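# Find the blue foam block and place it in the tote

## Task

Locate the blue foam block lying somewhere on the room's floor and put it into the tote near the door so that it rests fully inside, with no part over the tote's rim. It must stay there on its own once the robot lets go. The robot must not fall over or be left leaning at the end.

## Robot and tools

Robot: a Hello Robot Stretch 3 with one arm. It has a two-wheeled base (0.33 m long, 0.34 m wide), a lift that carries the arm up and down a mast, and an arm that telescopes out to the robot's RIGHT side. The gripper cannot be pushed forward by the arm; drive the base for that. The base cannot move sideways. A spin in place pivots about the point midway between the drive wheels, 0.05 m behind the front edge. With the arm pulled in and the wrist folded, a spin sweeps a radius of 0.28 m. An unfolded, level wrist reaches past that circle.

Frames: the base frame sits on the floor between the drive wheels, x forward, y left, z up. hand_pose is reported in it, at the point where closed fingertips meet. With all wrist joints at zero, that frame's x points up, y back along the arm toward the mast, and z toward the rear. The odometry frame is where the base frame stood when the scene began. base_odometry comes from wheel turns only, so wheel slip shows as travel. Heading is in radians, positive to the left, from -3.142 to 3.142.

execute_actions: argument "actions" is a list holding one action, or empty to just read state and images. Argument "cameras" lists any of head_camera, nav_camera, wrist_camera, or all. Leaving it out, null, or ["all"] returns every camera; [] returns none. An action may contain:
- "base" with exactly one key. translate_m is a straight drive in metres relative to where the base last measured itself, -1 to 1, positive forward. rotate_rad is a turn in place in radians, -3.2 to 3.2, positive counter-clockwise (left).
- "joints": a single object of absolute targets keyed by joint name. lift_m 0 to 1.1 (arm height). arm_m 0 to 0.52 (extension). wrist_yaw_rad -1.345 to 4.42 (0 along the arm, positive toward the front, 3.0 folds it over the base). wrist_pitch_rad -1.57 to 0.451 (0 level, negative tips fingertips down). wrist_roll_rad -2.911 to 2.911 (0 fingers side by side). gripper_m -0.089 to 0.179 (larger is wider; the actual gap is 0.007 less when nearly shut, 0.025 less when wide, and zero below 0.007). head_pan_rad -3.953 to 1.73 (0 forward, positive left, -1.57 looks along the arm). head_tilt_rad -1.53 to 0.419 (negative looks down). Tolerances for done: lift and arm ±0.004, wrist yaw and roll ±0.02, pitch ±0.05, gripper ±0.004, head ±0.02.
- "contact_limits": only arm_m, a motor effort percentage 1 to 100 at which the arm motion stops (contact_stop). Lower is gentler; too low halts at once. It also caps the arm's holding force until the next action.
All motions in an action start together. Joints or base you omit may keep pushing toward earlier targets. Bad keys or values get the whole call rejected with no motion. If a result reports a stop, the remaining motion calls in that reply are skipped.

wait: argument seconds, 0 to 10; nothing new is commanded. zoom_image: camera (head_camera, nav_camera or wrist_camera) and region [x0, y0, x1, y1] in pixels of that camera's latest full image, origin top-left, at most 504 by 504. finished_scene: pass the current scene's number; it ends the scene permanently and reports success. Only call it once the block sits in the tote unaided.

Results: base_status and joint_status say how each motion ended: done, off_target (stopped short, may still push), contact_stop, time_out or torque_fault (target dropped). on_its_own covers uncommanded parts; "held at" is the held target, not the position. motor_effort is percent of max, positive toward larger joint values, peak in brackets; readings carry fixed bias and noise. Positive wheel effort pushes forward. lidar_m: 12 distances from the base origin, 30-degree sectors starting straight ahead and going counter-clockwise (4th left, 7th behind, 10th right), in a plane 0.17 m up, range 0.15 to 12 m, "-" for nothing; it misses low objects, clear ones and thin legs, and the robot can hide sectors 5, 6, 9, 10. wrist_depth_mm and head_depth_mm: 7x7 grids of median depth in mm (wrist 45 to 1000, head 280 to 4000; the head image is sideways). base_tilt in degrees, forward and right positive, with a fixed bias up to about 4. turned_by_wheels and turned_by_imu give turning since the last result.

Speed: the base is fast (0.30 m/s, 1.9 rad/s) only when stowed: lift_m under 0.30, arm_m under 0.03, wrist_yaw_rad over 2.54; otherwise 0.10 m/s and 0.63 rad/s. Less robot motion time is better.

Gripping: command gripper_m below the block's width to hold; release by commanding at least 0.02 above where the fingers met it. Status and reading do not confirm a grasp; check the cameras. Overly hard squeezes get reduced by a stall guard; send a different value to squeeze again.

Cautions: fold or unfold the wrist only with lift_m between 0.32 and 0.95, pitch -0.4, roll near 0; once folded, lift may go down to 0.25. If yaw is below -0.4, keep pitch at -0.5 or lower. Arm and lift go slack after a contact stop; the base, wrist and head push on whatever they hit, and a wrist servo can shut off for 10 s after sustained strain. Pushing against something solid with the gripper above about 0.45 m, pushing again after a contact stop, or driving while holding or pressing on something fixed can tip the robot. If it snags, reverse the last move in small steps, free the gripper, and lower lift_m to about 0.2 if still leaning. Avoid drops, slams and hard pushes. Thinking time lets the scene run on while the last command is held.

Each tool is called after "Emit:" by a JSON object that holds its "op" and its "data", one argument or row to a line.

## Session

Emit:
{"op": "execute_actions", "data": {
  "actions": []
}}

Scene clock: 0.00 s.
base_odometry: x=+0.000 y=+0.000 heading=+0.000 (m, m, rad; odometry frame)
turned_by_wheels: +0.000 (rad since the last result)
turned_by_imu: +0.000 (rad since the last result)
base_tilt: forward=+1.3 right=+0.4 (deg)
lidar_m: 1.81 1.21 1.07 1.07 1.27 1.84 1.84 0.76 0.67 0.67 0.80 1.46
head_depth_mm: 1745 1761 1744 1757 1722 1719 1708 / 1793 1813 1834 1811 1803 1779 1758 / 1855 1883 1893 1901 1842 1851 1854 / 1836 1998 1969 1982 1921 1902 1900 / 1843 2071 2057 2065 2035 1971 1937 / 1803 1903 1876 1853 1814 1774 1736 / 1634 1614 1586 1568 1539 1520 1491
base_status: not commanded
joint_positions: lift_m=+0.561 arm_m=+0.000 wrist_yaw_rad=+2.962 wrist_pitch_rad=-0.358 wrist_roll_rad=+0.001 gripper_m=+0.037 head_pan_rad=+0.017 head_tilt_rad=-0.008
joint_status: not commanded
motor_effort: left_wheel=+0 right_wheel=+0 lift_m=+21 arm_m=-1 wrist_yaw_rad=+0 wrist_pitch_rad=+7 wrist_roll_rad=+1 gripper_m=-1 head_pan_rad=+0 head_tilt_rad=+3 (%)
hand_pose: x=+0.0201 y=+0.0832 z=+0.5872 quat_wxyz=(+0.188, +0.704, +0.063, +0.681) (m; base frame)
wrist_depth_mm: - - - - - - - / - - - - - - - / - - - - - - - / - - - - - - - / - - - 982 - 898 866 / 948 914 - 832 807 769 742 / 817 783 - 737 702 692 672
pictures: head_camera (sideways: a quarter turn clockwise sets it upright), nav_camera (sideways: a quarter turn counterclockwise sets it upright), wrist_camera
Images, in order (width x height): head_camera 896x504, nav_camera 672x504, wrist_camera 644x364.

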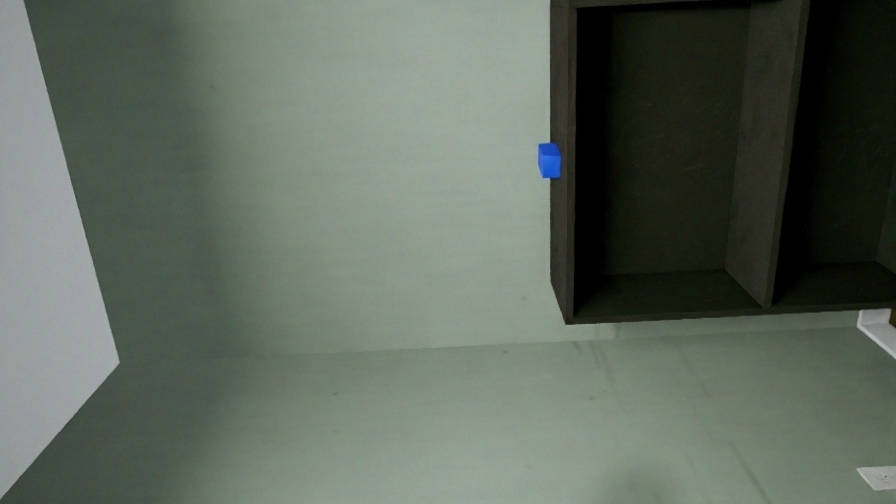

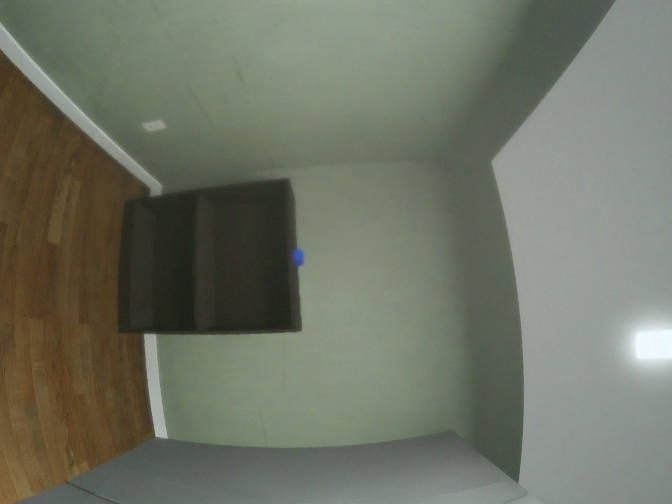

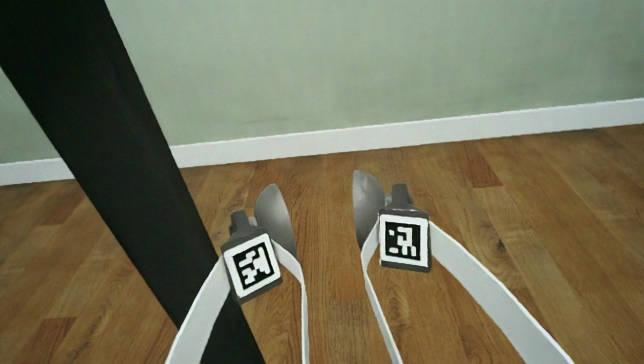

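The blue block on top of the shelf is not on the floor, so I'll scan the room.

Emit:
{"op": "execute_actions", "data": {
  "actions": [
    {"joints":{"head_pan_rad":-1.57,"head_tilt_rad":-0.6,"lift_m":0.25}}
  ],
  "cameras": ["nav_camera"]
}}

Emit:
{"op": "execute_actions", "data": {
  "actions": [
    {"joints":{"head_pan_rad":-3.14,"head_tilt_rad":-0.6}}
  ],
  "cameras": ["nav_camera"]
}}

Scene clock: 4.33 s.
base_odometry: x=+0.000 y=+0.000 heading=+0.000 (m, m, rad; odometry frame)
turned_by_wheels: +0.000 (rad since the last result)
turned_by_imu: +0.000 (rad since the last result)
base_tilt: forward=+1.4 right=+0.4 (deg)
lidar_m: 1.81 1.21 1.07 1.07 1.27 1.84 1.84 0.76 0.67 0.68 0.80 1.46
head_depth_mm: 539 594 654 730 822 925 1071 / 542 593 655 735 834 970 1163 / 559 615 680 765 872 1010 1180 / 578 636 708 799 914 1070 1222 / 595 657 735 835 966 1137 1267 / 615 682 767 872 1016 1210 1270 / 636 705 798 917 1067 1304 1292
base_status: not commanded
joint_positions: lift_m=+0.251 arm_m=+0.000 wrist_yaw_rad=+2.962 wrist_pitch_rad=-0.358 wrist_roll_rad=+0.001 gripper_m=+0.037 head_pan_rad=-1.563 head_tilt_rad=-0.592
joint_status: all done
motor_effort: left_wheel=+0(0) right_wheel=+0(0) lift_m=+10(21) arm_m=+0(0) wrist_yaw_rad=+0(0) wrist_pitch_rad=+8(8) wrist_roll_rad=+1(1) gripper_m=+0(0) head_pan_rad=-4(52) head_tilt_rad=-5(47) (%)
hand_pose: x=+0.0201 y=+0.0832 z=+0.2769 quat_wxyz=(+0.188, +0.704, +0.063, +0.681) (m; base frame)
wrist_depth_mm: - - - - - - - / - - - - 976 911 846 / - - 859 801 764 717 675 / 755 - 692 658 620 582 557 / 621 578 - 546 - 497 472 / 520 495 - - 443 427 413 / 460 - - - 392 380 372
pictures: nav_camera (sideways: a quarter turn counterclockwise sets it upright)
Images, in order (width x height): nav_camera 672x504.

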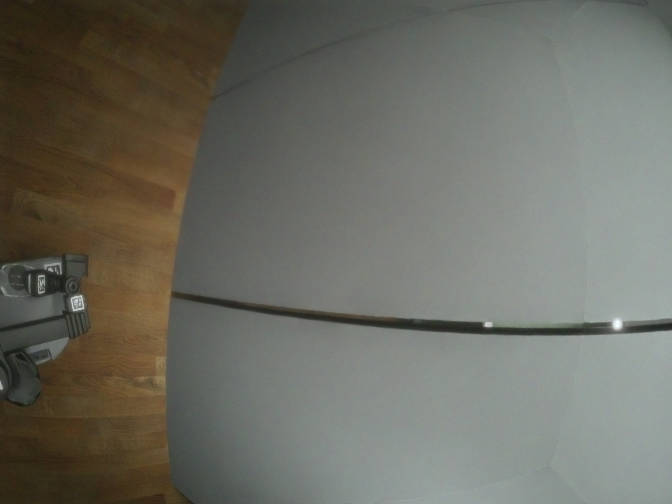

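Scene clock: 5.70 s.
base_odometry: x=+0.000 y=+0.000 heading=+0.000 (m, m, rad; odometry frame)
turned_by_wheels: +0.000 (rad since the last result)
turned_by_imu: +0.000 (rad since the last result)
base_tilt: forward=+1.4 right=+0.4 (deg)
lidar_m: 1.81 1.21 1.07 1.07 1.27 1.84 1.84 0.76 0.67 0.68 0.80 1.46
head_depth_mm: 1494 1633 1797 2000 1779 1451 1234 / 1546 1709 1873 2071 1808 1463 1242 / 1598 1761 1939 2162 1832 1488 1243 / 1656 1816 2041 2224 1844 1495 1262 / 1716 1876 2090 2322 1861 1507 1268 / 1759 1955 2185 2364 1324 1380 1282 / 1814 1972 1035 1066 1105 1138 1181
base_status: not commanded
joint_positions: lift_m=+0.251 arm_m=+0.000 wrist_yaw_rad=+2.962 wrist_pitch_rad=-0.358 wrist_roll_rad=+0.001 gripper_m=+0.037 head_pan_rad=-3.133 head_tilt_rad=-0.593
joint_status: all done
motor_effort: left_wheel=+0(0) right_wheel=+0(0) lift_m=+10(11) arm_m=+0(0) wrist_yaw_rad=+0(0) wrist_pitch_rad=+7(7) wrist_roll_rad=+0(1) gripper_m=-1(0) head_pan_rad=-5(53) head_tilt_rad=-5(6) (%)
hand_pose: x=+0.0201 y=+0.0832 z=+0.2769 quat_wxyz=(+0.188, +0.704, +0.063, +0.681) (m; base frame)
wrist_depth_mm: - - - - - - - / - - - - 980 912 842 / - - 863 793 756 707 672 / 750 - 690 657 614 583 557 / 612 580 - 544 - 493 472 / 516 501 - - 438 428 414 / 461 - - - 391 378 368
pictures: nav_camera (sideways: a quarter turn counterclockwise sets it upright)
Images, in order (width x height): nav_camera 672x504.

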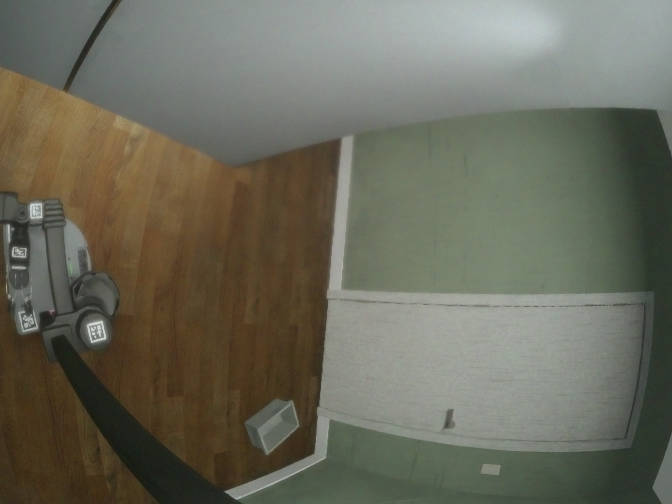

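Emit:
{"op": "execute_actions", "data": {
  "actions": [
    {"base":{"rotate_rad":2.88},"joints":{"head_pan_rad":0.6,"head_tilt_rad":-0.6}}
  ],
  "cameras": []
}}

Emit:
{"op": "execute_actions", "data": {
  "actions": [
    {"base":{"translate_m":1.0},"joints":{"head_pan_rad":1.2}}
  ],
  "cameras": ["nav_camera"]
}}

Scene clock: 10.20 s.
base_odometry: x=+0.000 y=+0.000 heading=+2.880 (m, m, rad; odometry frame)
turned_by_wheels: +2.880 (rad since the last result)
turned_by_imu: +2.862 (rad since the last result)
base_tilt: forward=+1.3 right=+0.4 (deg)
lidar_m: 1.84 0.95 0.70 0.67 0.70 0.96 1.61 1.50 1.11 1.07 1.11 1.53
head_depth_mm: 1587 1728 1893 2075 1771 1452 1226 / 1681 1839 2021 2190 1796 1472 1237 / 1793 1969 2200 2301 1815 1478 1243 / 1888 2028 2194 1230 1346 1422 1261 / 848 910 975 1048 1147 1245 1265 / 761 807 859 920 990 1066 1161 / 689 728 771 817 869 929 1002
base_status: done
joint_positions: lift_m=+0.251 arm_m=+0.000 wrist_yaw_rad=+2.962 wrist_pitch_rad=-0.358 wrist_roll_rad=+0.001 gripper_m=+0.037 head_pan_rad=+0.593 head_tilt_rad=-0.593
joint_status: all done
motor_effort: left_wheel=-2(10) right_wheel=+2(7) lift_m=+10(10) arm_m=-1(0) wrist_yaw_rad=+0(0) wrist_pitch_rad=+8(8) wrist_roll_rad=+1(1) gripper_m=+0(1) head_pan_rad=+5(52) head_tilt_rad=-5(4) (%)
hand_pose: x=+0.0201 y=+0.0832 z=+0.2769 quat_wxyz=(+0.188, +0.704, +0.063, +0.681) (m; base frame)
wrist_depth_mm: - 606 658 699 748 810 975 / - 663 704 762 832 852 841 / 656 - 766 787 751 706 668 / 705 - 686 651 619 577 560 / 609 580 - 550 - 498 474 / 516 507 - - 442 429 414 / 457 - - - 391 382 369
pictures: none
No camera images: the call's "cameras" was empty. Leave "cameras" out to get every camera's image.

Scene clock: 15.23 s.
base_odometry: x=-0.966 y=+0.259 heading=+2.880 (m, m, rad; odometry frame)
turned_by_wheels: +0.000 (rad since the last result)
turned_by_imu: +0.001 (rad since the last result)
base_tilt: forward=+1.3 right=+0.5 (deg)
lidar_m: 0.84 0.90 1.24 0.67 0.69 0.95 2.61 1.51 1.12 1.08 1.12 0.87
head_depth_mm: 1190 1276 1375 1491 1622 1454 1227 / 1389 1516 1660 1838 1804 1459 1242 / 1659 1844 2085 2190 1819 1473 1248 / 2061 2344 2738 2357 1846 1496 1260 / 2791 3301 3339 2438 1864 1506 1267 / 3052 3264 3521 2464 1890 1520 1212 / 2977 3256 3372 2515 1254 878 956
base_status: done
joint_positions: lift_m=+0.251 arm_m=+0.000 wrist_yaw_rad=+2.962 wrist_pitch_rad=-0.358 wrist_roll_rad=+0.001 gripper_m=+0.037 head_pan_rad=+1.193 head_tilt_rad=-0.593
joint_status: all done
motor_effort: left_wheel=-3(7) right_wheel=+1(6) lift_m=+11(11) arm_m=+0(0) wrist_yaw_rad=+0(1) wrist_pitch_rad=+7(8) wrist_roll_rad=+0(0) gripper_m=+0(1) head_pan_rad=+4(46) head_tilt_rad=-4(5) (%)
hand_pose: x=+0.0201 y=+0.0832 z=+0.2769 quat_wxyz=(+0.188, +0.704, +0.063, +0.681) (m; base frame)
wrist_depth_mm: - 603 - - - - 840 / - 654 - - 971 905 809 / 640 - 813 800 759 709 671 / 696 - 691 649 620 590 558 / 613 574 - 537 - 499 473 / 520 501 - - 439 429 414 / 459 - - - 394 383 369
pictures: nav_camera (sideways: a quarter turn counterclockwise sets it upright)
Images, in order (width x height): nav_camera 672x504.

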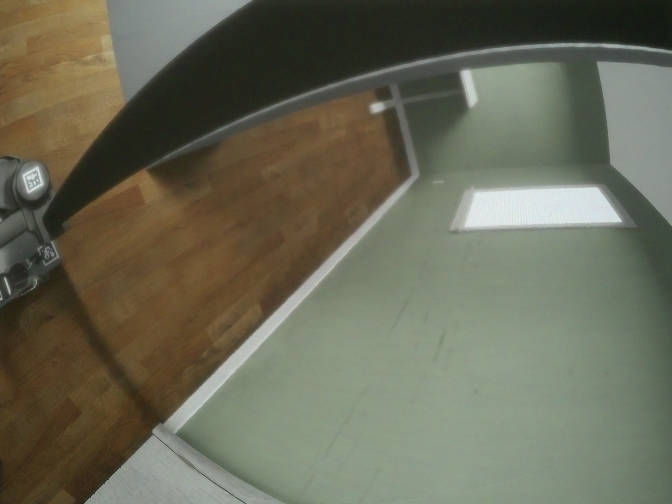

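Emit:
{"op": "execute_actions", "data": {
  "actions": [
    {"base":{"translate_m":0.42},"joints":{"head_pan_rad":0.5}}
  ],
  "cameras": []
}}

Emit:
{"op": "execute_actions", "data": {
  "actions": [
    {"base":{"rotate_rad":1.59}}
  ],
  "cameras": []
}}

Emit:
{"op": "execute_actions", "data": {
  "actions": [
    {"base":{"translate_m":1.0},"joints":{"head_pan_rad":0.9}}
  ],
  "cameras": ["nav_camera"]
}}

Scene clock: 19.00 s.
base_odometry: x=-1.372 y=+0.368 heading=+2.880 (m, m, rad; odometry frame)
turned_by_wheels: +0.000 (rad since the last result)
turned_by_imu: +0.000 (rad since the last result)
base_tilt: forward=+1.4 right=+0.5 (deg)
lidar_m: 0.43 0.43 0.64 1.82 0.84 0.94 2.71 1.52 1.12 1.08 0.60 0.44
head_depth_mm: 317 345 380 421 482 550 644 / 354 388 428 461 522 605 702 / 379 418 464 522 597 696 836 / 401 443 495 563 650 770 944 / 424 471 532 608 713 858 1087 / 450 505 573 665 792 978 1203 / 479 541 622 732 889 1128 1288
base_status: done
joint_positions: lift_m=+0.251 arm_m=+0.000 wrist_yaw_rad=+2.962 wrist_pitch_rad=-0.358 wrist_roll_rad=+0.001 gripper_m=+0.037 head_pan_rad=+0.507 head_tilt_rad=-0.593
joint_status: all done
motor_effort: left_wheel=-2(7) right_wheel=+1(5) lift_m=+10(11) arm_m=+0(0) wrist_yaw_rad=+0(0) wrist_pitch_rad=+7(7) wrist_roll_rad=+0(0) gripper_m=-1(1) head_pan_rad=-5(52) head_tilt_rad=-3(5) (%)
hand_pose: x=+0.0201 y=+0.0832 z=+0.2769 quat_wxyz=(+0.188, +0.704, +0.063, +0.681) (m; base frame)
wrist_depth_mm: - - - - 865 582 436 / - - - - 891 612 453 / 836 - 856 817 748 626 474 / 744 - 691 650 618 574 477 / 617 573 - 542 - 496 465 / 518 503 - - 439 425 412 / 458 - - - 395 378 367
pictures: none
No camera images: the call's "cameras" was empty. Leave "cameras" out to get every camera's image.

Scene clock: 21.33 s.
base_odometry: x=-1.372 y=+0.368 heading=-1.814 (m, m, rad; odometry frame)
turned_by_wheels: +1.590 (rad since the last result)
turned_by_imu: +1.578 (rad since the last result)
base_tilt: forward=+1.4 right=+0.4 (deg)
lidar_m: 1.82 0.84 0.94 2.70 1.52 1.12 1.09 0.60 0.44 0.43 0.43 0.64
head_depth_mm: 3014 3300 3141 2274 1782 1453 1228 / 3129 3525 3224 2298 1789 1468 1236 / 1001 1091 1189 1321 1487 1473 1245 / 842 904 980 1062 1160 1306 1260 / 727 778 843 940 1085 1318 1267 / 687 769 877 1011 1197 1449 1278 / 732 825 952 1115 1357 1510 1292
base_status: done
joint_positions: lift_m=+0.251 arm_m=+0.000 wrist_yaw_rad=+2.962 wrist_pitch_rad=-0.358 wrist_roll_rad=+0.001 gripper_m=+0.037 head_pan_rad=+0.507 head_tilt_rad=-0.593
joint_status: not commanded
motor_effort: left_wheel=-2(10) right_wheel=+2(6) lift_m=+11(11) arm_m=-1(1) wrist_yaw_rad=+0(0) wrist_pitch_rad=+7(7) wrist_roll_rad=+1(0) gripper_m=-1(0) head_pan_rad=-4(5) head_tilt_rad=-4(4) (%)
hand_pose: x=+0.0201 y=+0.0831 z=+0.2769 quat_wxyz=(+0.188, +0.704, +0.063, +0.681) (m; base frame)
wrist_depth_mm: - - - - - 873 712 / - - - - 982 873 774 / - - 878 805 752 709 680 / 740 - 693 653 624 578 558 / 610 573 - 546 - 494 475 / 520 503 - - 441 427 415 / 455 - - - 391 380 368
pictures: none
No camera images: the call's "cameras" was empty. Leave "cameras" out to get every camera's image.

Scene clock: 26.37 s.
base_odometry: x=-1.612 y=-0.603 heading=-1.814 (m, m, rad; odometry frame)
turned_by_wheels: +0.000 (rad since the last result)
turned_by_imu: +0.001 (rad since the last result)
base_tilt: forward=+1.4 right=+0.4 (deg)
lidar_m: 1.89 2.78 3.27 0.51 0.53 2.15 1.64 0.64 0.47 0.46 0.48 0.67
head_depth_mm: 2685 2818 2909 2265 1782 1442 1223 / 3029 3229 3205 2294 1788 1465 1235 / 3311 3610 3294 2372 1825 1485 1250 / 3457 3750 3402 2392 1850 1493 1259 / 3241 3408 3322 2429 1856 1514 1270 / 3072 3233 3383 2451 1886 1525 799 / 2891 3007 3313 2514 1777 632 697
base_status: done
joint_positions: lift_m=+0.251 arm_m=+0.000 wrist_yaw_rad=+2.962 wrist_pitch_rad=-0.358 wrist_roll_rad=+0.001 gripper_m=+0.037 head_pan_rad=+0.893 head_tilt_rad=-0.594
joint_status: all done
motor_effort: left_wheel=-2(7) right_wheel=+1(5) lift_m=+11(11) arm_m=-1(0) wrist_yaw_rad=+0(0) wrist_pitch_rad=+8(8) wrist_roll_rad=+1(0) gripper_m=-1(0) head_pan_rad=+4(38) head_tilt_rad=-5(4) (%)
hand_pose: x=+0.0201 y=+0.0831 z=+0.2769 quat_wxyz=(+0.188, +0.704, +0.063, +0.681) (m; base frame)
wrist_depth_mm: - 464 499 - - - - / - 510 535 942 983 907 847 / 507 - 582 702 758 716 671 / 566 - 631 646 624 581 555 / 608 581 - 544 - 495 470 / 513 507 - - 442 429 414 / 458 - - - 393 383 369
pictures: nav_camera (sideways: a quarter turn counterclockwise sets it upright)
Images, in order (width x height): nav_camera 672x504.

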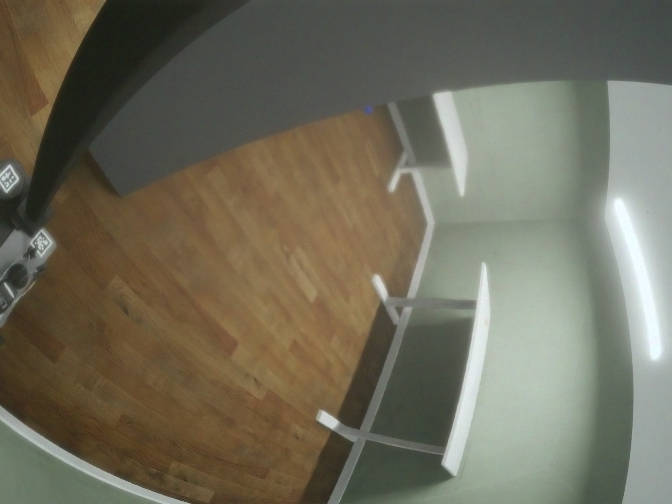

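Emit:
{"op": "execute_actions", "data": {
  "actions": [
    {"base":{"translate_m":0.6},"joints":{"head_pan_rad":0.0,"head_tilt_rad":-0.5}}
  ],
  "cameras": []
}}

Emit:
{"op": "execute_actions", "data": {
  "actions": [
    {"base":{"rotate_rad":1.57}}
  ],
  "cameras": []
}}

Emit:
{"op": "execute_actions", "data": {
  "actions": [
    {"base":{"translate_m":1.0}}
  ],
  "cameras": ["nav_camera","head_camera"]
}}

Scene clock: 30.83 s.
base_odometry: x=-1.757 y=-1.185 heading=-1.814 (m, m, rad; odometry frame)
turned_by_wheels: +0.000 (rad since the last result)
turned_by_imu: +0.001 (rad since the last result)
base_tilt: forward=+1.4 right=+0.5 (deg)
lidar_m: 1.70 2.19 2.33 2.36 0.70 0.72 1.66 0.65 0.48 0.47 0.49 0.68
head_depth_mm: 1655 1713 1797 1846 1818 1547 1289 / 1734 1870 2076 2252 1984 1567 1304 / 1755 1897 2050 2276 2004 1599 1315 / 1747 1911 2059 2263 2037 1615 1330 / 1759 1897 2072 2244 1990 1619 1336 / 1777 1893 1691 2302 2088 1644 1349 / 1770 1927 1797 2297 2133 1662 1359
base_status: done
joint_positions: lift_m=+0.251 arm_m=+0.000 wrist_yaw_rad=+2.962 wrist_pitch_rad=-0.358 wrist_roll_rad=+0.001 gripper_m=+0.037 head_pan_rad=+0.007 head_tilt_rad=-0.506
joint_status: all done
motor_effort: left_wheel=-2(8) right_wheel=+2(7) lift_m=+10(11) arm_m=-1(0) wrist_yaw_rad=+0(0) wrist_pitch_rad=+8(8) wrist_roll_rad=+1(0) gripper_m=+0(1) head_pan_rad=-4(55) head_tilt_rad=+5(20) (%)
hand_pose: x=+0.0201 y=+0.0831 z=+0.2769 quat_wxyz=(+0.188, +0.704, +0.063, +0.681) (m; base frame)
wrist_depth_mm: - - - - - - - / - - - - 986 930 845 / 820 - 861 795 744 717 673 / 723 - 686 656 620 583 561 / 615 586 - 547 - 497 470 / 518 503 - - 439 427 412 / 458 - - - 391 379 369
pictures: none
No camera images: the call's "cameras" was empty. Leave "cameras" out to get every camera's image.

Scene clock: 33.03 s.
base_odometry: x=-1.757 y=-1.185 heading=-0.244 (m, m, rad; odometry frame)
turned_by_wheels: +1.570 (rad since the last result)
turned_by_imu: +1.558 (rad since the last result)
base_tilt: forward=+1.4 right=+0.4 (deg)
lidar_m: 2.37 0.69 0.70 1.78 0.67 0.49 0.47 0.49 0.67 1.70 1.71 2.32
head_depth_mm: 2727 2937 3258 2627 1964 1563 1284 / 2750 2922 3190 2659 2003 1594 1308 / 2769 2926 3276 2731 2014 1598 1319 / 2755 2986 3203 2775 2038 1608 1329 / 2777 2954 3164 2573 2056 1617 1347 / 2001 2108 2272 2045 1725 1593 1355 / 1906 1802 1386 1501 1373 1556 1284
base_status: done
joint_positions: lift_m=+0.251 arm_m=+0.000 wrist_yaw_rad=+2.962 wrist_pitch_rad=-0.358 wrist_roll_rad=+0.001 gripper_m=+0.037 head_pan_rad=+0.007 head_tilt_rad=-0.506
joint_status: not commanded
motor_effort: left_wheel=-2(11) right_wheel=+2(7) lift_m=+11(11) arm_m=-1(0) wrist_yaw_rad=+1(0) wrist_pitch_rad=+8(8) wrist_roll_rad=+1(1) gripper_m=-1(1) head_pan_rad=-5(5) head_tilt_rad=+4(5) (%)
hand_pose: x=+0.0201 y=+0.0831 z=+0.2769 quat_wxyz=(+0.188, +0.704, +0.063, +0.681) (m; base frame)
wrist_depth_mm: - - - - 944 678 922 / - - - - 909 721 757 / 777 - 870 796 754 716 666 / 722 - 690 656 621 583 552 / 615 581 - 548 - 493 473 / 519 499 - - 441 426 413 / 455 - - - 391 378 367
pictures: none
No camera images: the call's "cameras" was empty. Leave "cameras" out to get every camera's image.

Scene clock: 38.07 s.
base_odometry: x=-0.786 y=-1.427 heading=-0.244 (m, m, rad; odometry frame)
turned_by_wheels: +0.000 (rad since the last result)
turned_by_imu: +0.001 (rad since the last result)
base_tilt: forward=+1.4 right=+0.5 (deg)
lidar_m: 1.86 1.34 0.62 0.94 0.67 0.69 1.47 1.52 1.73 2.10 1.74 2.08
head_depth_mm: 1914 2059 1816 2402 1959 1552 1288 / 1915 2080 1870 2424 1969 1572 1306 / 1925 2079 1903 2460 2012 1593 1318 / 1934 2081 1982 2455 2040 1609 1330 / 1927 2102 2034 2411 2073 1637 1335 / 1917 2062 2204 2050 1693 1598 1352 / 1870 1985 1331 1432 1372 1561 1280
base_status: done
joint_positions: lift_m=+0.251 arm_m=+0.000 wrist_yaw_rad=+2.962 wrist_pitch_rad=-0.358 wrist_roll_rad=+0.001 gripper_m=+0.037 head_pan_rad=+0.007 head_tilt_rad=-0.506
joint_status: not commanded
motor_effort: left_wheel=-3(8) right_wheel=+2(6) lift_m=+11(11) arm_m=-1(0) wrist_yaw_rad=+0(0) wrist_pitch_rad=+7(8) wrist_roll_rad=+0(1) gripper_m=+0(0) head_pan_rad=-4(5) head_tilt_rad=+4(4) (%)
hand_pose: x=+0.0201 y=+0.0831 z=+0.2769 quat_wxyz=(+0.188, +0.704, +0.063, +0.681) (m; base frame)
wrist_depth_mm: - 837 897 944 722 626 932 / - 892 910 854 725 692 745 / 759 - 682 654 672 709 673 / 604 - 613 636 625 588 555 / 567 573 - 543 - 494 480 / 517 500 - - 440 426 416 / 461 - - - 392 378 370
pictures: head_camera (sideways: a quarter turn clockwise sets it upright), nav_camera (sideways: a quarter turn counterclockwise sets it upright)
Images, in order (width x height): head_camera 896x504, nav_camera 672x504.

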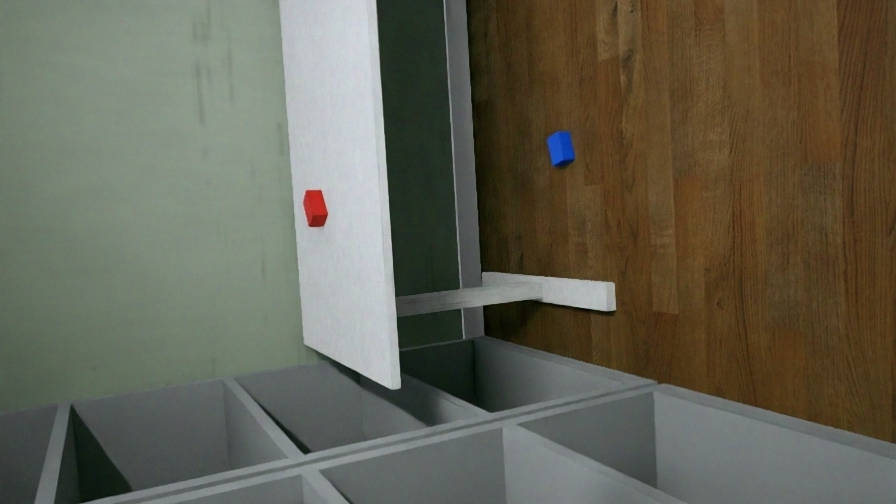

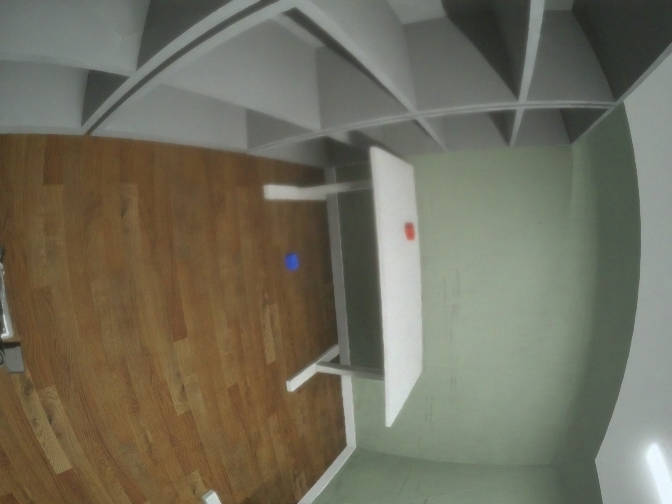

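Emit:
{"op": "execute_actions", "data": {
  "actions": [
    {"base":{"translate_m":0.9},"joints":{"head_pan_rad":-1.57,"head_tilt_rad":-0.9}}
  ],
  "cameras": []
}}

Emit:
{"op": "execute_actions", "data": {
  "actions": [
    {"base":{"rotate_rad":1.58},"joints":{"lift_m":0.29}}
  ],
  "cameras": ["nav_camera","head_camera"]
}}

Scene clock: 44.07 s.
base_odometry: x=+0.087 y=-1.645 heading=-0.244 (m, m, rad; odometry frame)
turned_by_wheels: +0.000 (rad since the last result)
turned_by_imu: +0.001 (rad since the last result)
base_tilt: forward=+1.3 right=+0.4 (deg)
lidar_m: 0.98 0.69 0.64 0.94 0.64 0.69 2.37 2.45 2.17 1.62 1.35 1.35
head_depth_mm: 1875 2137 1900 1630 1393 1233 1104 / 1795 2086 1881 1648 1417 1239 1126 / 1852 2106 1924 1657 1430 1260 1144 / 1858 2163 1996 1682 1448 1271 1124 / 1864 2135 2032 1698 1463 1280 1135 / 1864 2147 2057 1721 1469 1295 1142 / 1868 2144 2081 1744 1490 1295 1151
base_status: done
joint_positions: lift_m=+0.251 arm_m=+0.000 wrist_yaw_rad=+2.962 wrist_pitch_rad=-0.358 wrist_roll_rad=+0.001 gripper_m=+0.037 head_pan_rad=-1.563 head_tilt_rad=-0.889
joint_status: all done
motor_effort: left_wheel=-2(7) right_wheel=+2(7) lift_m=+11(10) arm_m=+0(1) wrist_yaw_rad=-1(0) wrist_pitch_rad=+8(7) wrist_roll_rad=+0(0) gripper_m=+0(1) head_pan_rad=-4(53) head_tilt_rad=-8(42) (%)
hand_pose: x=+0.0201 y=+0.0831 z=+0.2769 quat_wxyz=(+0.188, +0.704, +0.063, +0.681) (m; base frame)
wrist_depth_mm: - 837 888 977 800 627 928 / - 908 916 861 753 683 753 / 690 - 679 657 674 694 672 / 607 - 615 638 621 585 554 / 568 574 - 546 - 500 476 / 514 499 - - 441 427 412 / 462 - - - 394 378 368
pictures: none
No camera images: the call's "cameras" was empty. Leave "cameras" out to get every camera's image.

Scene clock: 46.33 s.
base_odometry: x=+0.087 y=-1.645 heading=+1.336 (m, m, rad; odometry frame)
turned_by_wheels: +1.580 (rad since the last result)
turned_by_imu: +1.568 (rad since the last result)
base_tilt: forward=+1.4 right=+0.5 (deg)
lidar_m: 0.94 0.65 0.69 2.37 2.44 2.18 1.62 1.37 1.35 0.98 0.70 0.65
head_depth_mm: 1231 1041 847 1582 1398 1228 1109 / 1225 1064 859 1603 1411 1241 1134 / 1249 1041 875 1617 1429 1248 1148 / 1246 1072 885 1637 1437 1264 1131 / 1252 1123 897 1465 1439 1276 1136 / 1243 1135 912 1606 1462 1291 1147 / 1241 1326 924 1558 1407 1193 1125
base_status: done
joint_positions: lift_m=+0.289 arm_m=+0.000 wrist_yaw_rad=+2.962 wrist_pitch_rad=-0.358 wrist_roll_rad=+0.001 gripper_m=+0.037 head_pan_rad=-1.563 head_tilt_rad=-0.889
joint_status: all done
motor_effort: left_wheel=-2(11) right_wheel=+2(8) lift_m=+30(27) arm_m=-1(1) wrist_yaw_rad=+0(1) wrist_pitch_rad=+8(8) wrist_roll_rad=+0(1) gripper_m=-1(0) head_pan_rad=-4(4) head_tilt_rad=-8(8) (%)
hand_pose: x=+0.0201 y=+0.0831 z=+0.3157 quat_wxyz=(+0.188, +0.704, +0.063, +0.681) (m; base frame)
wrist_depth_mm: - - - - - 626 587 / - - - - 989 666 661 / - - 944 871 829 693 609 / 833 - 760 720 684 635 536 / 675 642 - 596 - 544 519 / 567 547 - 521 488 471 453 / 492 493 - - 428 419 406
pictures: head_camera (sideways: a quarter turn clockwise sets it upright), nav_camera (sideways: a quarter turn counterclockwise sets it upright)
Images, in order (width x height): head_camera 896x504, nav_camera 672x504.

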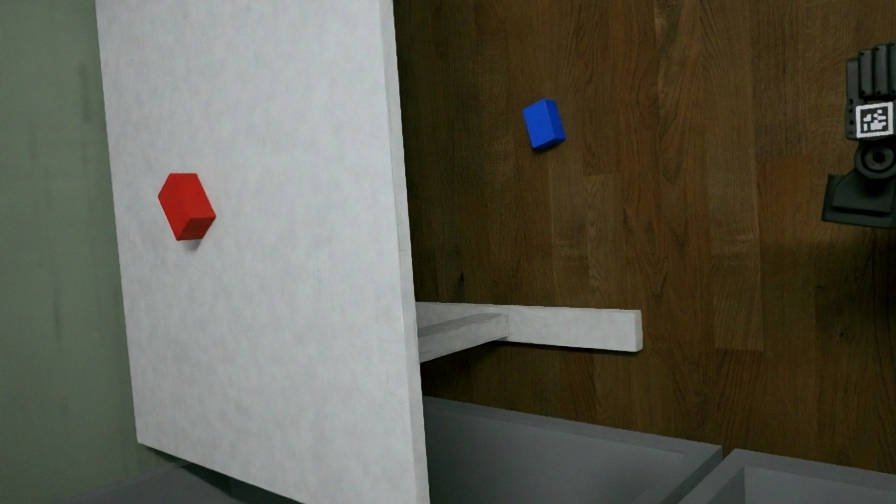

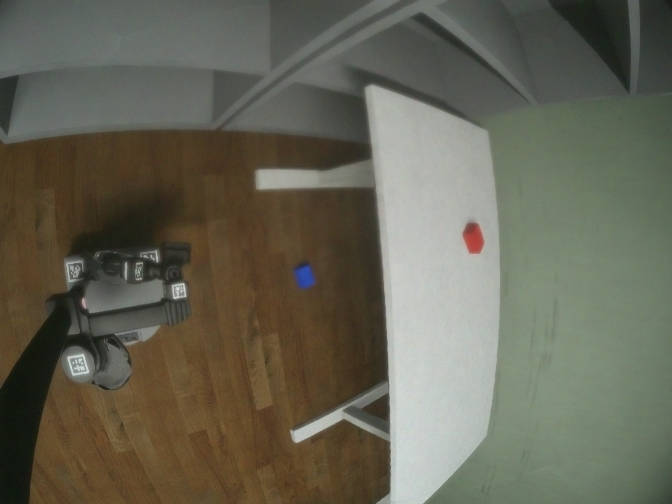

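Emit:
{"op": "execute_actions", "data": {
  "actions": [
    {"joints":{"lift_m":0.34,"wrist_pitch_rad":-0.4}}
  ],
  "cameras": []
}}

Emit:
{"op": "execute_actions", "data": {
  "actions": [
    {"joints":{"wrist_yaw_rad":0.0,"gripper_m":0.15}}
  ],
  "cameras": []
}}

Emit:
{"op": "execute_actions", "data": {
  "actions": [
    {"joints":{"wrist_pitch_rad":-0.9,"arm_m":0.15,"lift_m":0.3}}
  ]
}}

Scene clock: 48.27 s.
base_odometry: x=+0.087 y=-1.645 heading=+1.336 (m, m, rad; odometry frame)
turned_by_wheels: +0.000 (rad since the last result)
turned_by_imu: +0.000 (rad since the last result)
base_tilt: forward=+1.4 right=+0.5 (deg)
lidar_m: 0.94 0.64 0.69 2.37 2.45 2.19 1.62 1.37 1.35 0.98 0.70 0.64
head_depth_mm: 1227 1044 848 1582 1393 1227 1114 / 1227 1057 857 1594 1411 1241 1135 / 1247 1039 872 1623 1430 1254 1152 / 1250 1071 887 1645 1442 1267 1126 / 1244 1120 897 1460 1422 1279 1140 / 1246 1141 907 1605 1471 1284 1139 / 1234 1316 922 1557 1401 1203 1122
base_status: not commanded
joint_positions: lift_m=+0.339 arm_m=+0.000 wrist_yaw_rad=+2.962 wrist_pitch_rad=-0.414 wrist_roll_rad=+0.001 gripper_m=+0.037 head_pan_rad=-1.563 head_tilt_rad=-0.889
joint_status: all done
motor_effort: left_wheel=-3(3) right_wheel=+2(2) lift_m=+29(29) arm_m=+0(1) wrist_yaw_rad=-1(0) wrist_pitch_rad=+7(7) wrist_roll_rad=+0(0) gripper_m=+0(0) head_pan_rad=-4(5) head_tilt_rad=-6(6) (%)
hand_pose: x=+0.0190 y=+0.0766 z=+0.3531 quat_wxyz=(+0.207, +0.702, +0.083, +0.676) (m; base frame)
wrist_depth_mm: - - - - - 625 602 / - - - - 965 675 681 / - - 928 886 849 703 627 / 830 - 774 743 702 658 560 / 704 660 - 620 - 577 539 / 592 578 - 551 516 503 487 / 518 515 - - 464 450 438
pictures: none
No camera images: the call's "cameras" was empty. Leave "cameras" out to get every camera's image.

Scene clock: 50.77 s.
base_odometry: x=+0.087 y=-1.645 heading=+1.336 (m, m, rad; odometry frame)
turned_by_wheels: +0.000 (rad since the last result)
turned_by_imu: +0.000 (rad since the last result)
base_tilt: forward=+1.4 right=+0.5 (deg)
lidar_m: 0.94 0.64 0.69 2.37 2.45 2.18 1.62 1.37 1.35 0.98 0.70 0.64
head_depth_mm: 1228 1044 848 1586 1396 1228 1115 / 1227 1065 857 1603 1411 1248 1141 / 1245 1040 873 1616 1429 1259 1112 / 1249 1071 885 1626 1440 1265 1127 / 1249 1127 899 1463 1438 1277 1132 / 1238 1139 916 1604 1466 1289 1146 / 1237 1323 924 1549 1400 1202 1124
base_status: not commanded
joint_positions: lift_m=+0.339 arm_m=+0.000 wrist_yaw_rad=+0.003 wrist_pitch_rad=-0.414 wrist_roll_rad=+0.002 gripper_m=+0.150 head_pan_rad=-1.563 head_tilt_rad=-0.889
joint_status: all done
motor_effort: left_wheel=-2(3) right_wheel=+1(1) lift_m=+29(29) arm_m=-1(1) wrist_yaw_rad=-2(3) wrist_pitch_rad=+7(7) wrist_roll_rad=+1(0) gripper_m=+1(86) head_pan_rad=-4(4) head_tilt_rad=-7(7) (%)
hand_pose: x=-0.0208 y=-0.3697 z=+0.3531 quat_wxyz=(+0.692, +0.146, -0.692, -0.144) (m; base frame)
wrist_depth_mm: 978 967 - - - - - / - - - - - 995 937 / 878 911 922 896 844 817 756 / 735 784 758 729 691 703 650 / 653 670 648 620 598 560 560 / 591 - 559 541 523 507 488 / 531 501 495 480 466 453 439
pictures: none
No camera images: the call's "cameras" was empty. Leave "cameras" out to get every camera's image.

Scene clock: 53.13 s.
base_odometry: x=+0.087 y=-1.645 heading=+1.336 (m, m, rad; odometry frame)
turned_by_wheels: +0.000 (rad since the last result)
turned_by_imu: +0.000 (rad since the last result)
base_tilt: forward=+1.4 right=+0.5 (deg)
lidar_m: 0.94 0.65 0.69 2.37 2.44 2.18 1.62 1.37 1.35 0.98 0.70 0.64
head_depth_mm: 1227 1046 846 1584 1398 1233 1110 / 1233 1062 858 1598 1412 1285 1093 / 1250 1041 872 1620 1427 1293 1112 / 1246 1070 882 1620 1435 1269 1127 / 1248 1122 893 1455 1438 1274 1138 / 1240 1144 909 1603 1464 1287 1143 / 1240 1316 926 1567 1403 1204 1129
base_status: not commanded
joint_positions: lift_m=+0.301 arm_m=+0.150 wrist_yaw_rad=+0.002 wrist_pitch_rad=-0.906 wrist_roll_rad=+0.002 gripper_m=+0.150 head_pan_rad=-1.563 head_tilt_rad=-0.889
joint_status: all done
motor_effort: left_wheel=-2(2) right_wheel=+1(2) lift_m=+10(27) arm_m=+3(3) wrist_yaw_rad=-1(2) wrist_pitch_rad=+3(5) wrist_roll_rad=+1(0) gripper_m=-1(0) head_pan_rad=-5(4) head_tilt_rad=-8(8) (%)
hand_pose: x=-0.0213 y=-0.4337 z=+0.2228 quat_wxyz=(+0.636, +0.310, -0.636, -0.309) (m; base frame)
wrist_depth_mm: 475 508 503 496 492 485 484 / 438 472 470 465 459 451 451 / 415 442 442 438 430 424 423 / 421 414 415 410 406 407 398 / 398 397 387 388 382 377 377 / 376 - 369 366 363 359 355 / 360 350 350 348 346 341 338
pictures: head_camera (sideways: a quarter turn clockwise sets it upright), nav_camera (sideways: a quarter turn counterclockwise sets it upright), wrist_camera
Images, in order (width x height): head_camera 896x504, nav_camera 672x504, wrist_camera 644x364.

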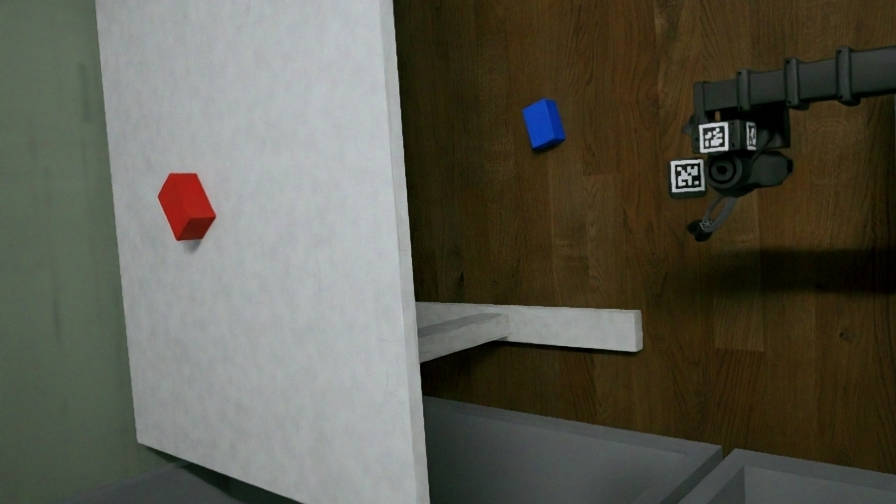

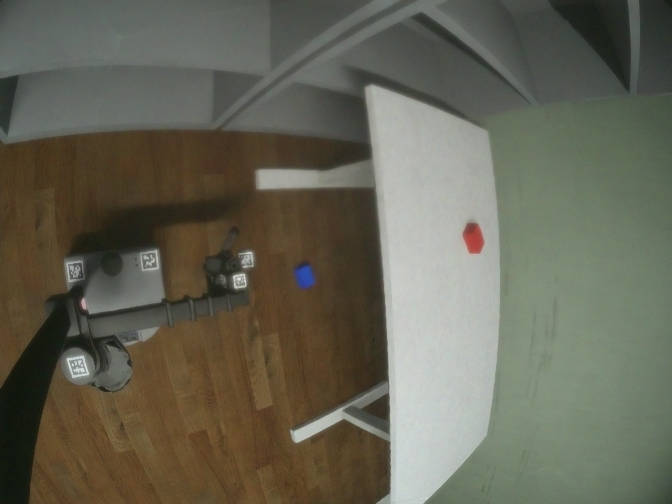

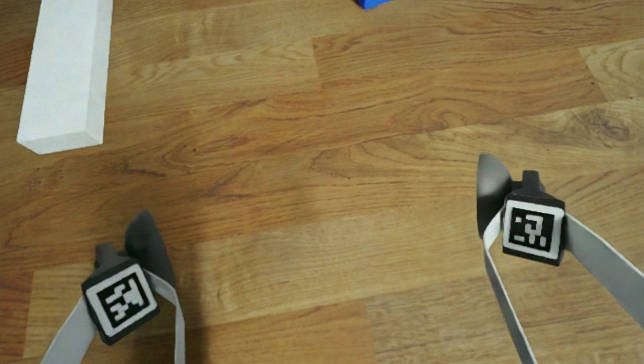

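Emit:
{"op": "execute_actions", "data": {
  "actions": [
    {"base":{"translate_m":-0.08},"joints":{"wrist_pitch_rad":-0.7,"arm_m":0.25,"lift_m":0.25}}
  ],
  "cameras": ["head_camera","wrist_camera"]
}}

Scene clock: 55.90 s.
base_odometry: x=+0.068 y=-1.722 heading=+1.336 (m, m, rad; odometry frame)
turned_by_wheels: +0.000 (rad since the last result)
turned_by_imu: +0.000 (rad since the last result)
base_tilt: forward=+1.4 right=+0.5 (deg)
lidar_m: 1.02 0.70 1.43 2.37 2.44 2.09 1.54 2.03 1.30 1.41 1.00 0.71
head_depth_mm: 1228 1043 851 1588 1391 1230 1097 / 1227 1060 858 1596 1419 1223 1103 / 1249 1081 869 1627 1428 1230 1113 / 1246 1051 882 1632 1442 1255 1129 / 1253 1119 893 1600 1452 1271 1131 / 1239 1138 913 1458 1450 1290 1142 / 1239 1168 926 1571 1427 1279 1155
base_status: done
joint_positions: lift_m=+0.251 arm_m=+0.250 wrist_yaw_rad=+0.002 wrist_pitch_rad=-0.716 wrist_roll_rad=+0.002 gripper_m=+0.150 head_pan_rad=-1.563 head_tilt_rad=-0.889
joint_status: all done
motor_effort: left_wheel=-2(7) right_wheel=+2(2) lift_m=+11(5) arm_m=+3(5) wrist_yaw_rad=-1(1) wrist_pitch_rad=+8(10) wrist_roll_rad=+1(1) gripper_m=+0(0) head_pan_rad=-4(4) head_tilt_rad=-8(8) (%)
hand_pose: x=-0.0212 y=-0.5721 z=+0.2030 quat_wxyz=(+0.662, +0.248, -0.662, -0.248) (m; base frame)
wrist_depth_mm: 548 615 602 575 569 546 537 / 502 541 523 501 489 484 476 / 462 479 468 451 447 438 430 / 427 428 420 412 406 406 390 / 394 398 381 377 371 361 361 / 366 - 353 350 342 335 328 / 340 328 326 322 317 312 307
pictures: head_camera (sideways: a quarter turn clockwise sets it upright), wrist_camera
Images, in order (width x height): head_camera 896x504, wrist_camera 644x364.

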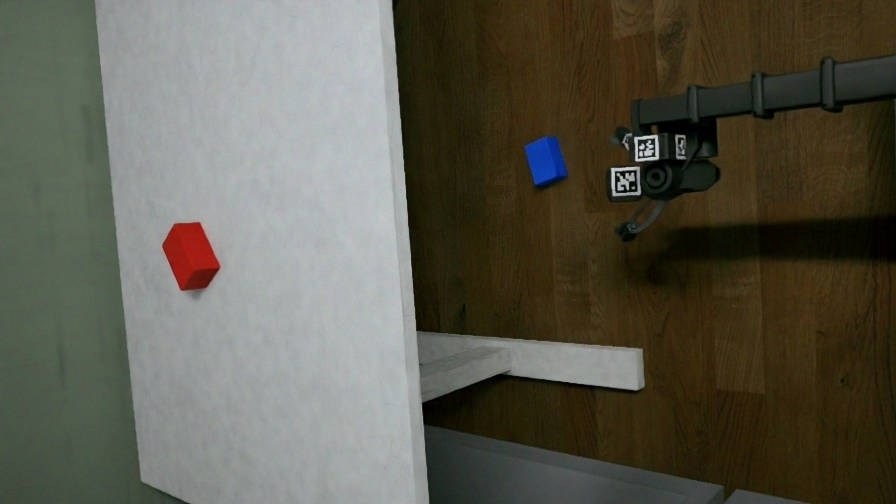

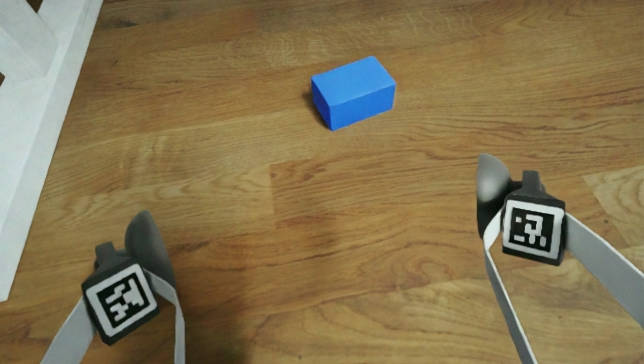

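Emit:
{"op": "execute_actions", "data": {
  "actions": [
    {"base":{"translate_m":-0.12},"joints":{"wrist_pitch_rad":-0.5,"wrist_yaw_rad":0.3,"arm_m":0.3,"lift_m":0.12,"gripper_m":0.179}}
  ],
  "cameras": ["head_camera","wrist_camera"]
}}

Scene clock: 59.93 s.
base_odometry: x=+0.041 y=-1.839 heading=+1.336 (m, m, rad; odometry frame)
turned_by_wheels: +0.000 (rad since the last result)
turned_by_imu: +0.000 (rad since the last result)
base_tilt: forward=+1.3 right=+0.4 (deg)
lidar_m: 1.14 0.81 1.53 2.37 2.07 1.97 1.42 1.96 1.22 1.42 1.05 0.81
head_depth_mm: 1231 1045 843 1597 1396 1232 1097 / 1231 1060 861 1604 1401 1238 1109 / 1250 1079 868 1615 1435 1214 1115 / 1253 1095 884 1631 1443 1267 1121 / 1246 1065 899 1631 1464 1282 1136 / 1239 1145 911 1515 1459 1286 1142 / 1243 1163 922 1607 1482 1308 1154
base_status: done
joint_positions: lift_m=+0.121 arm_m=+0.300 wrist_yaw_rad=+0.297 wrist_pitch_rad=-0.518 wrist_roll_rad=+0.002 gripper_m=+0.179 head_pan_rad=-1.563 head_tilt_rad=-0.889
joint_status: all done
motor_effort: left_wheel=-2(8) right_wheel=+2(1) lift_m=+11(10) arm_m=+3(4) wrist_yaw_rad=+2(3) wrist_pitch_rad=+9(9) wrist_roll_rad=+1(1) gripper_m=+0(88) head_pan_rad=-4(4) head_tilt_rad=-7(7) (%)
hand_pose: x=+0.0401 y=-0.6460 z=+0.1114 quat_wxyz=(+0.703, +0.280, -0.649, -0.079) (m; base frame)
wrist_depth_mm: 484 601 614 574 541 511 488 / 475 508 482 457 437 420 404 / 424 415 400 361 341 355 341 / 363 353 340 329 318 311 302 / 318 307 297 288 280 268 - / - 271 262 257 249 245 235 / - 240 237 231 225 218 215
pictures: head_camera (sideways: a quarter turn clockwise sets it upright), wrist_camera
Images, in order (width x height): head_camera 896x504, wrist_camera 644x364.

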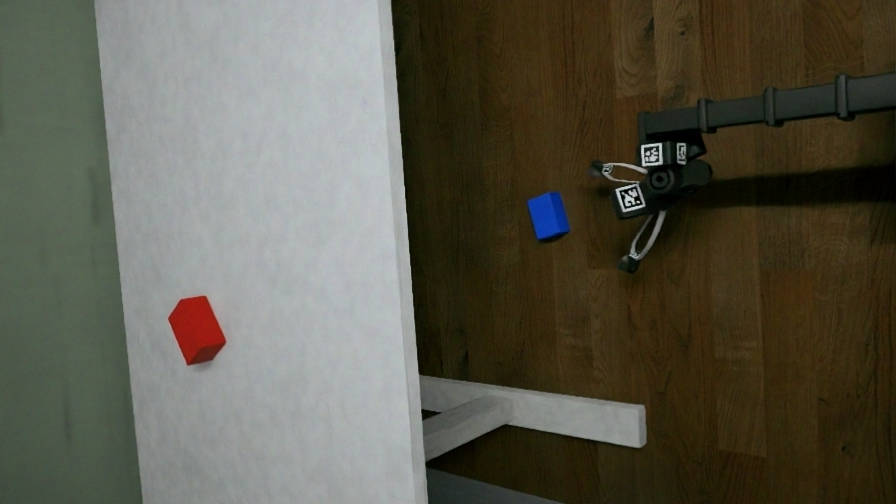

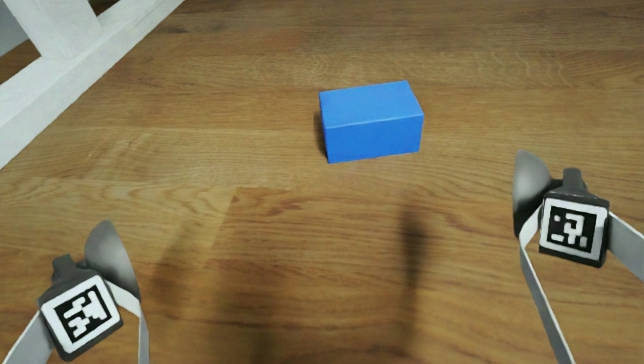

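Emit:
{"op": "execute_actions", "data": {
  "actions": [
    {"joints":{"arm_m":0.40,"lift_m":0.07}}
  ],
  "cameras": ["head_camera","wrist_camera"]
}}

Scene clock: 62.37 s.
base_odometry: x=+0.041 y=-1.839 heading=+1.336 (m, m, rad; odometry frame)
turned_by_wheels: +0.000 (rad since the last result)
turned_by_imu: +0.000 (rad since the last result)
base_tilt: forward=+1.4 right=+0.4 (deg)
lidar_m: 1.14 0.80 1.53 2.36 2.07 1.98 1.42 1.96 1.22 1.42 1.05 0.81
head_depth_mm: 1228 1043 847 1585 1396 1230 1094 / 1230 1058 858 1599 1428 1240 1110 / 1250 1077 871 1625 1454 1249 1116 / 1249 1100 884 1637 1439 1268 1122 / 1241 1061 899 1617 1448 1272 1129 / 1246 1138 908 1521 1465 1284 1147 / 1241 1165 924 1615 1499 1300 1155
base_status: not commanded
joint_positions: lift_m=+0.071 arm_m=+0.400 wrist_yaw_rad=+0.297 wrist_pitch_rad=-0.518 wrist_roll_rad=+0.002 gripper_m=+0.179 head_pan_rad=-1.563 head_tilt_rad=-0.889
joint_status: all done
motor_effort: left_wheel=-2(2) right_wheel=+2(2) lift_m=+10(13) arm_m=+3(3) wrist_yaw_rad=+2(2) wrist_pitch_rad=+9(9) wrist_roll_rad=+0(1) gripper_m=+0(1) head_pan_rad=-4(4) head_tilt_rad=-7(7) (%)
hand_pose: x=+0.0402 y=-0.7461 z=+0.0615 quat_wxyz=(+0.703, +0.280, -0.649, -0.078) (m; base frame)
wrist_depth_mm: 473 514 482 449 426 402 384 / 407 398 380 360 346 330 317 / 343 328 316 230 229 279 270 / 288 278 268 224 236 244 238 / 249 242 235 227 220 211 - / - 212 207 201 196 192 185 / - 189 185 181 177 172 169
pictures: head_camera (sideways: a quarter turn clockwise sets it upright), wrist_camera
Images, in order (width x height): head_camera 896x504, wrist_camera 644x364.

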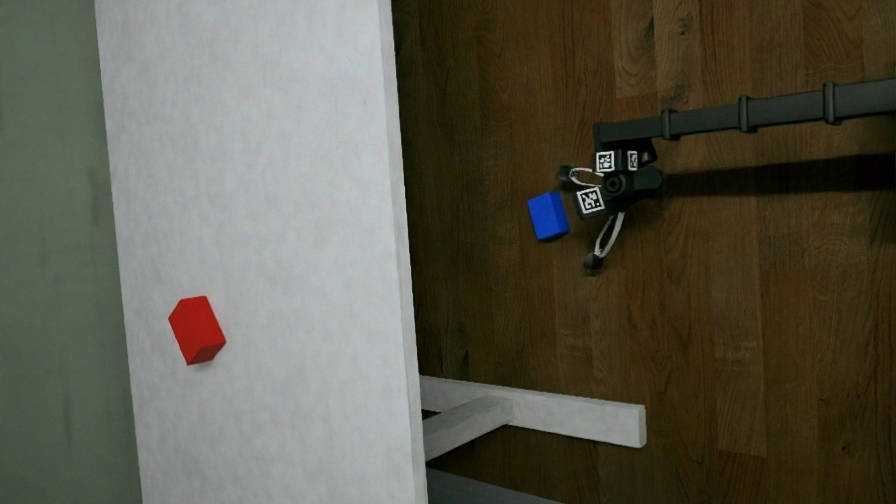

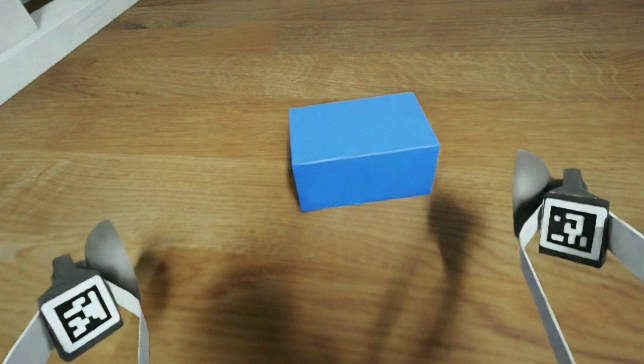

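Emit:
{"op": "execute_actions", "data": {
  "actions": [
    {"joints":{"arm_m":0.48,"lift_m":0.04}}
  ],
  "cameras": ["head_camera","wrist_camera"]
}}

Scene clock: 64.67 s.
base_odometry: x=+0.041 y=-1.839 heading=+1.336 (m, m, rad; odometry frame)
turned_by_wheels: +0.000 (rad since the last result)
turned_by_imu: +0.000 (rad since the last result)
base_tilt: forward=+1.3 right=+0.5 (deg)
lidar_m: 1.14 0.81 1.53 2.37 2.07 1.97 1.42 1.96 1.22 1.42 1.05 0.81
head_depth_mm: 1230 1044 845 1588 1402 1225 1098 / 1231 1062 859 1595 1420 1242 1101 / 1252 1079 870 1619 1438 1248 1112 / 1249 1097 884 1627 1438 1262 1126 / 1245 1067 896 1615 1459 1281 1134 / 1246 1137 910 1509 1461 1289 1144 / 1242 1154 924 1608 1487 1301 1151
base_status: not commanded
joint_positions: lift_m=+0.041 arm_m=+0.480 wrist_yaw_rad=+0.297 wrist_pitch_rad=-0.518 wrist_roll_rad=+0.002 gripper_m=+0.179 head_pan_rad=-1.563 head_tilt_rad=-0.889
joint_status: all done
motor_effort: left_wheel=-2(2) right_wheel=+1(2) lift_m=+11(10) arm_m=+3(3) wrist_yaw_rad=+2(2) wrist_pitch_rad=+9(9) wrist_roll_rad=+1(0) gripper_m=-1(1) head_pan_rad=-5(4) head_tilt_rad=-7(7) (%)
hand_pose: x=+0.0402 y=-0.8261 z=+0.0315 quat_wxyz=(+0.703, +0.280, -0.649, -0.078) (m; base frame)
wrist_depth_mm: 423 431 399 378 353 337 321 / 357 336 318 301 288 275 264 / 285 276 263 251 242 234 225 / 240 233 214 154 150 205 199 / 208 202 188 137 137 177 - / - 178 170 157 159 161 154 / - 159 156 152 148 144 142
pictures: head_camera (sideways: a quarter turn clockwise sets it upright), wrist_camera
Images, in order (width x height): head_camera 896x504, wrist_camera 644x364.

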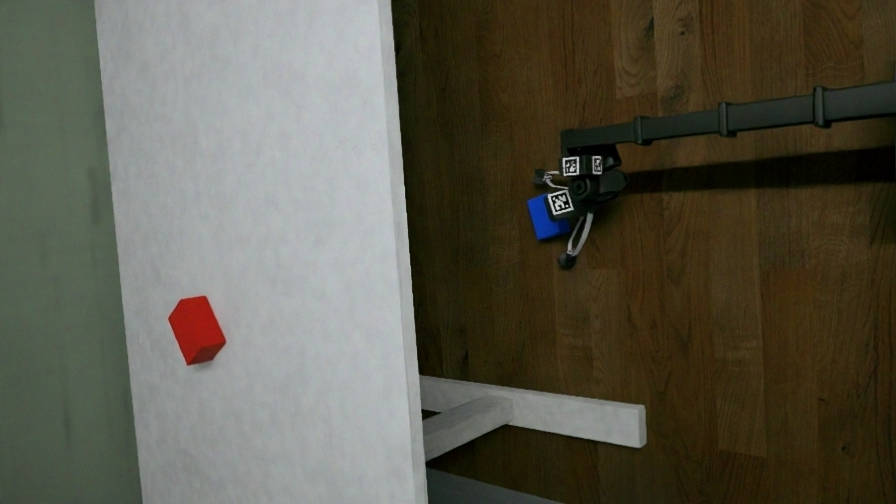

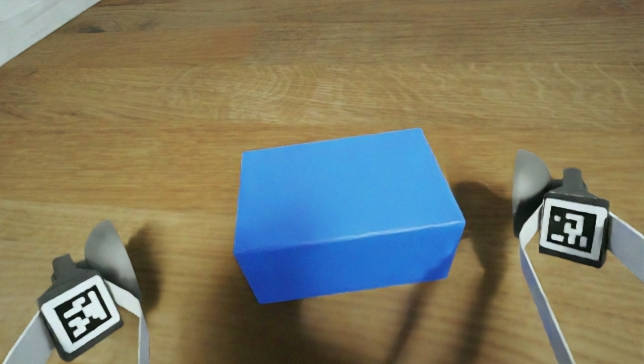

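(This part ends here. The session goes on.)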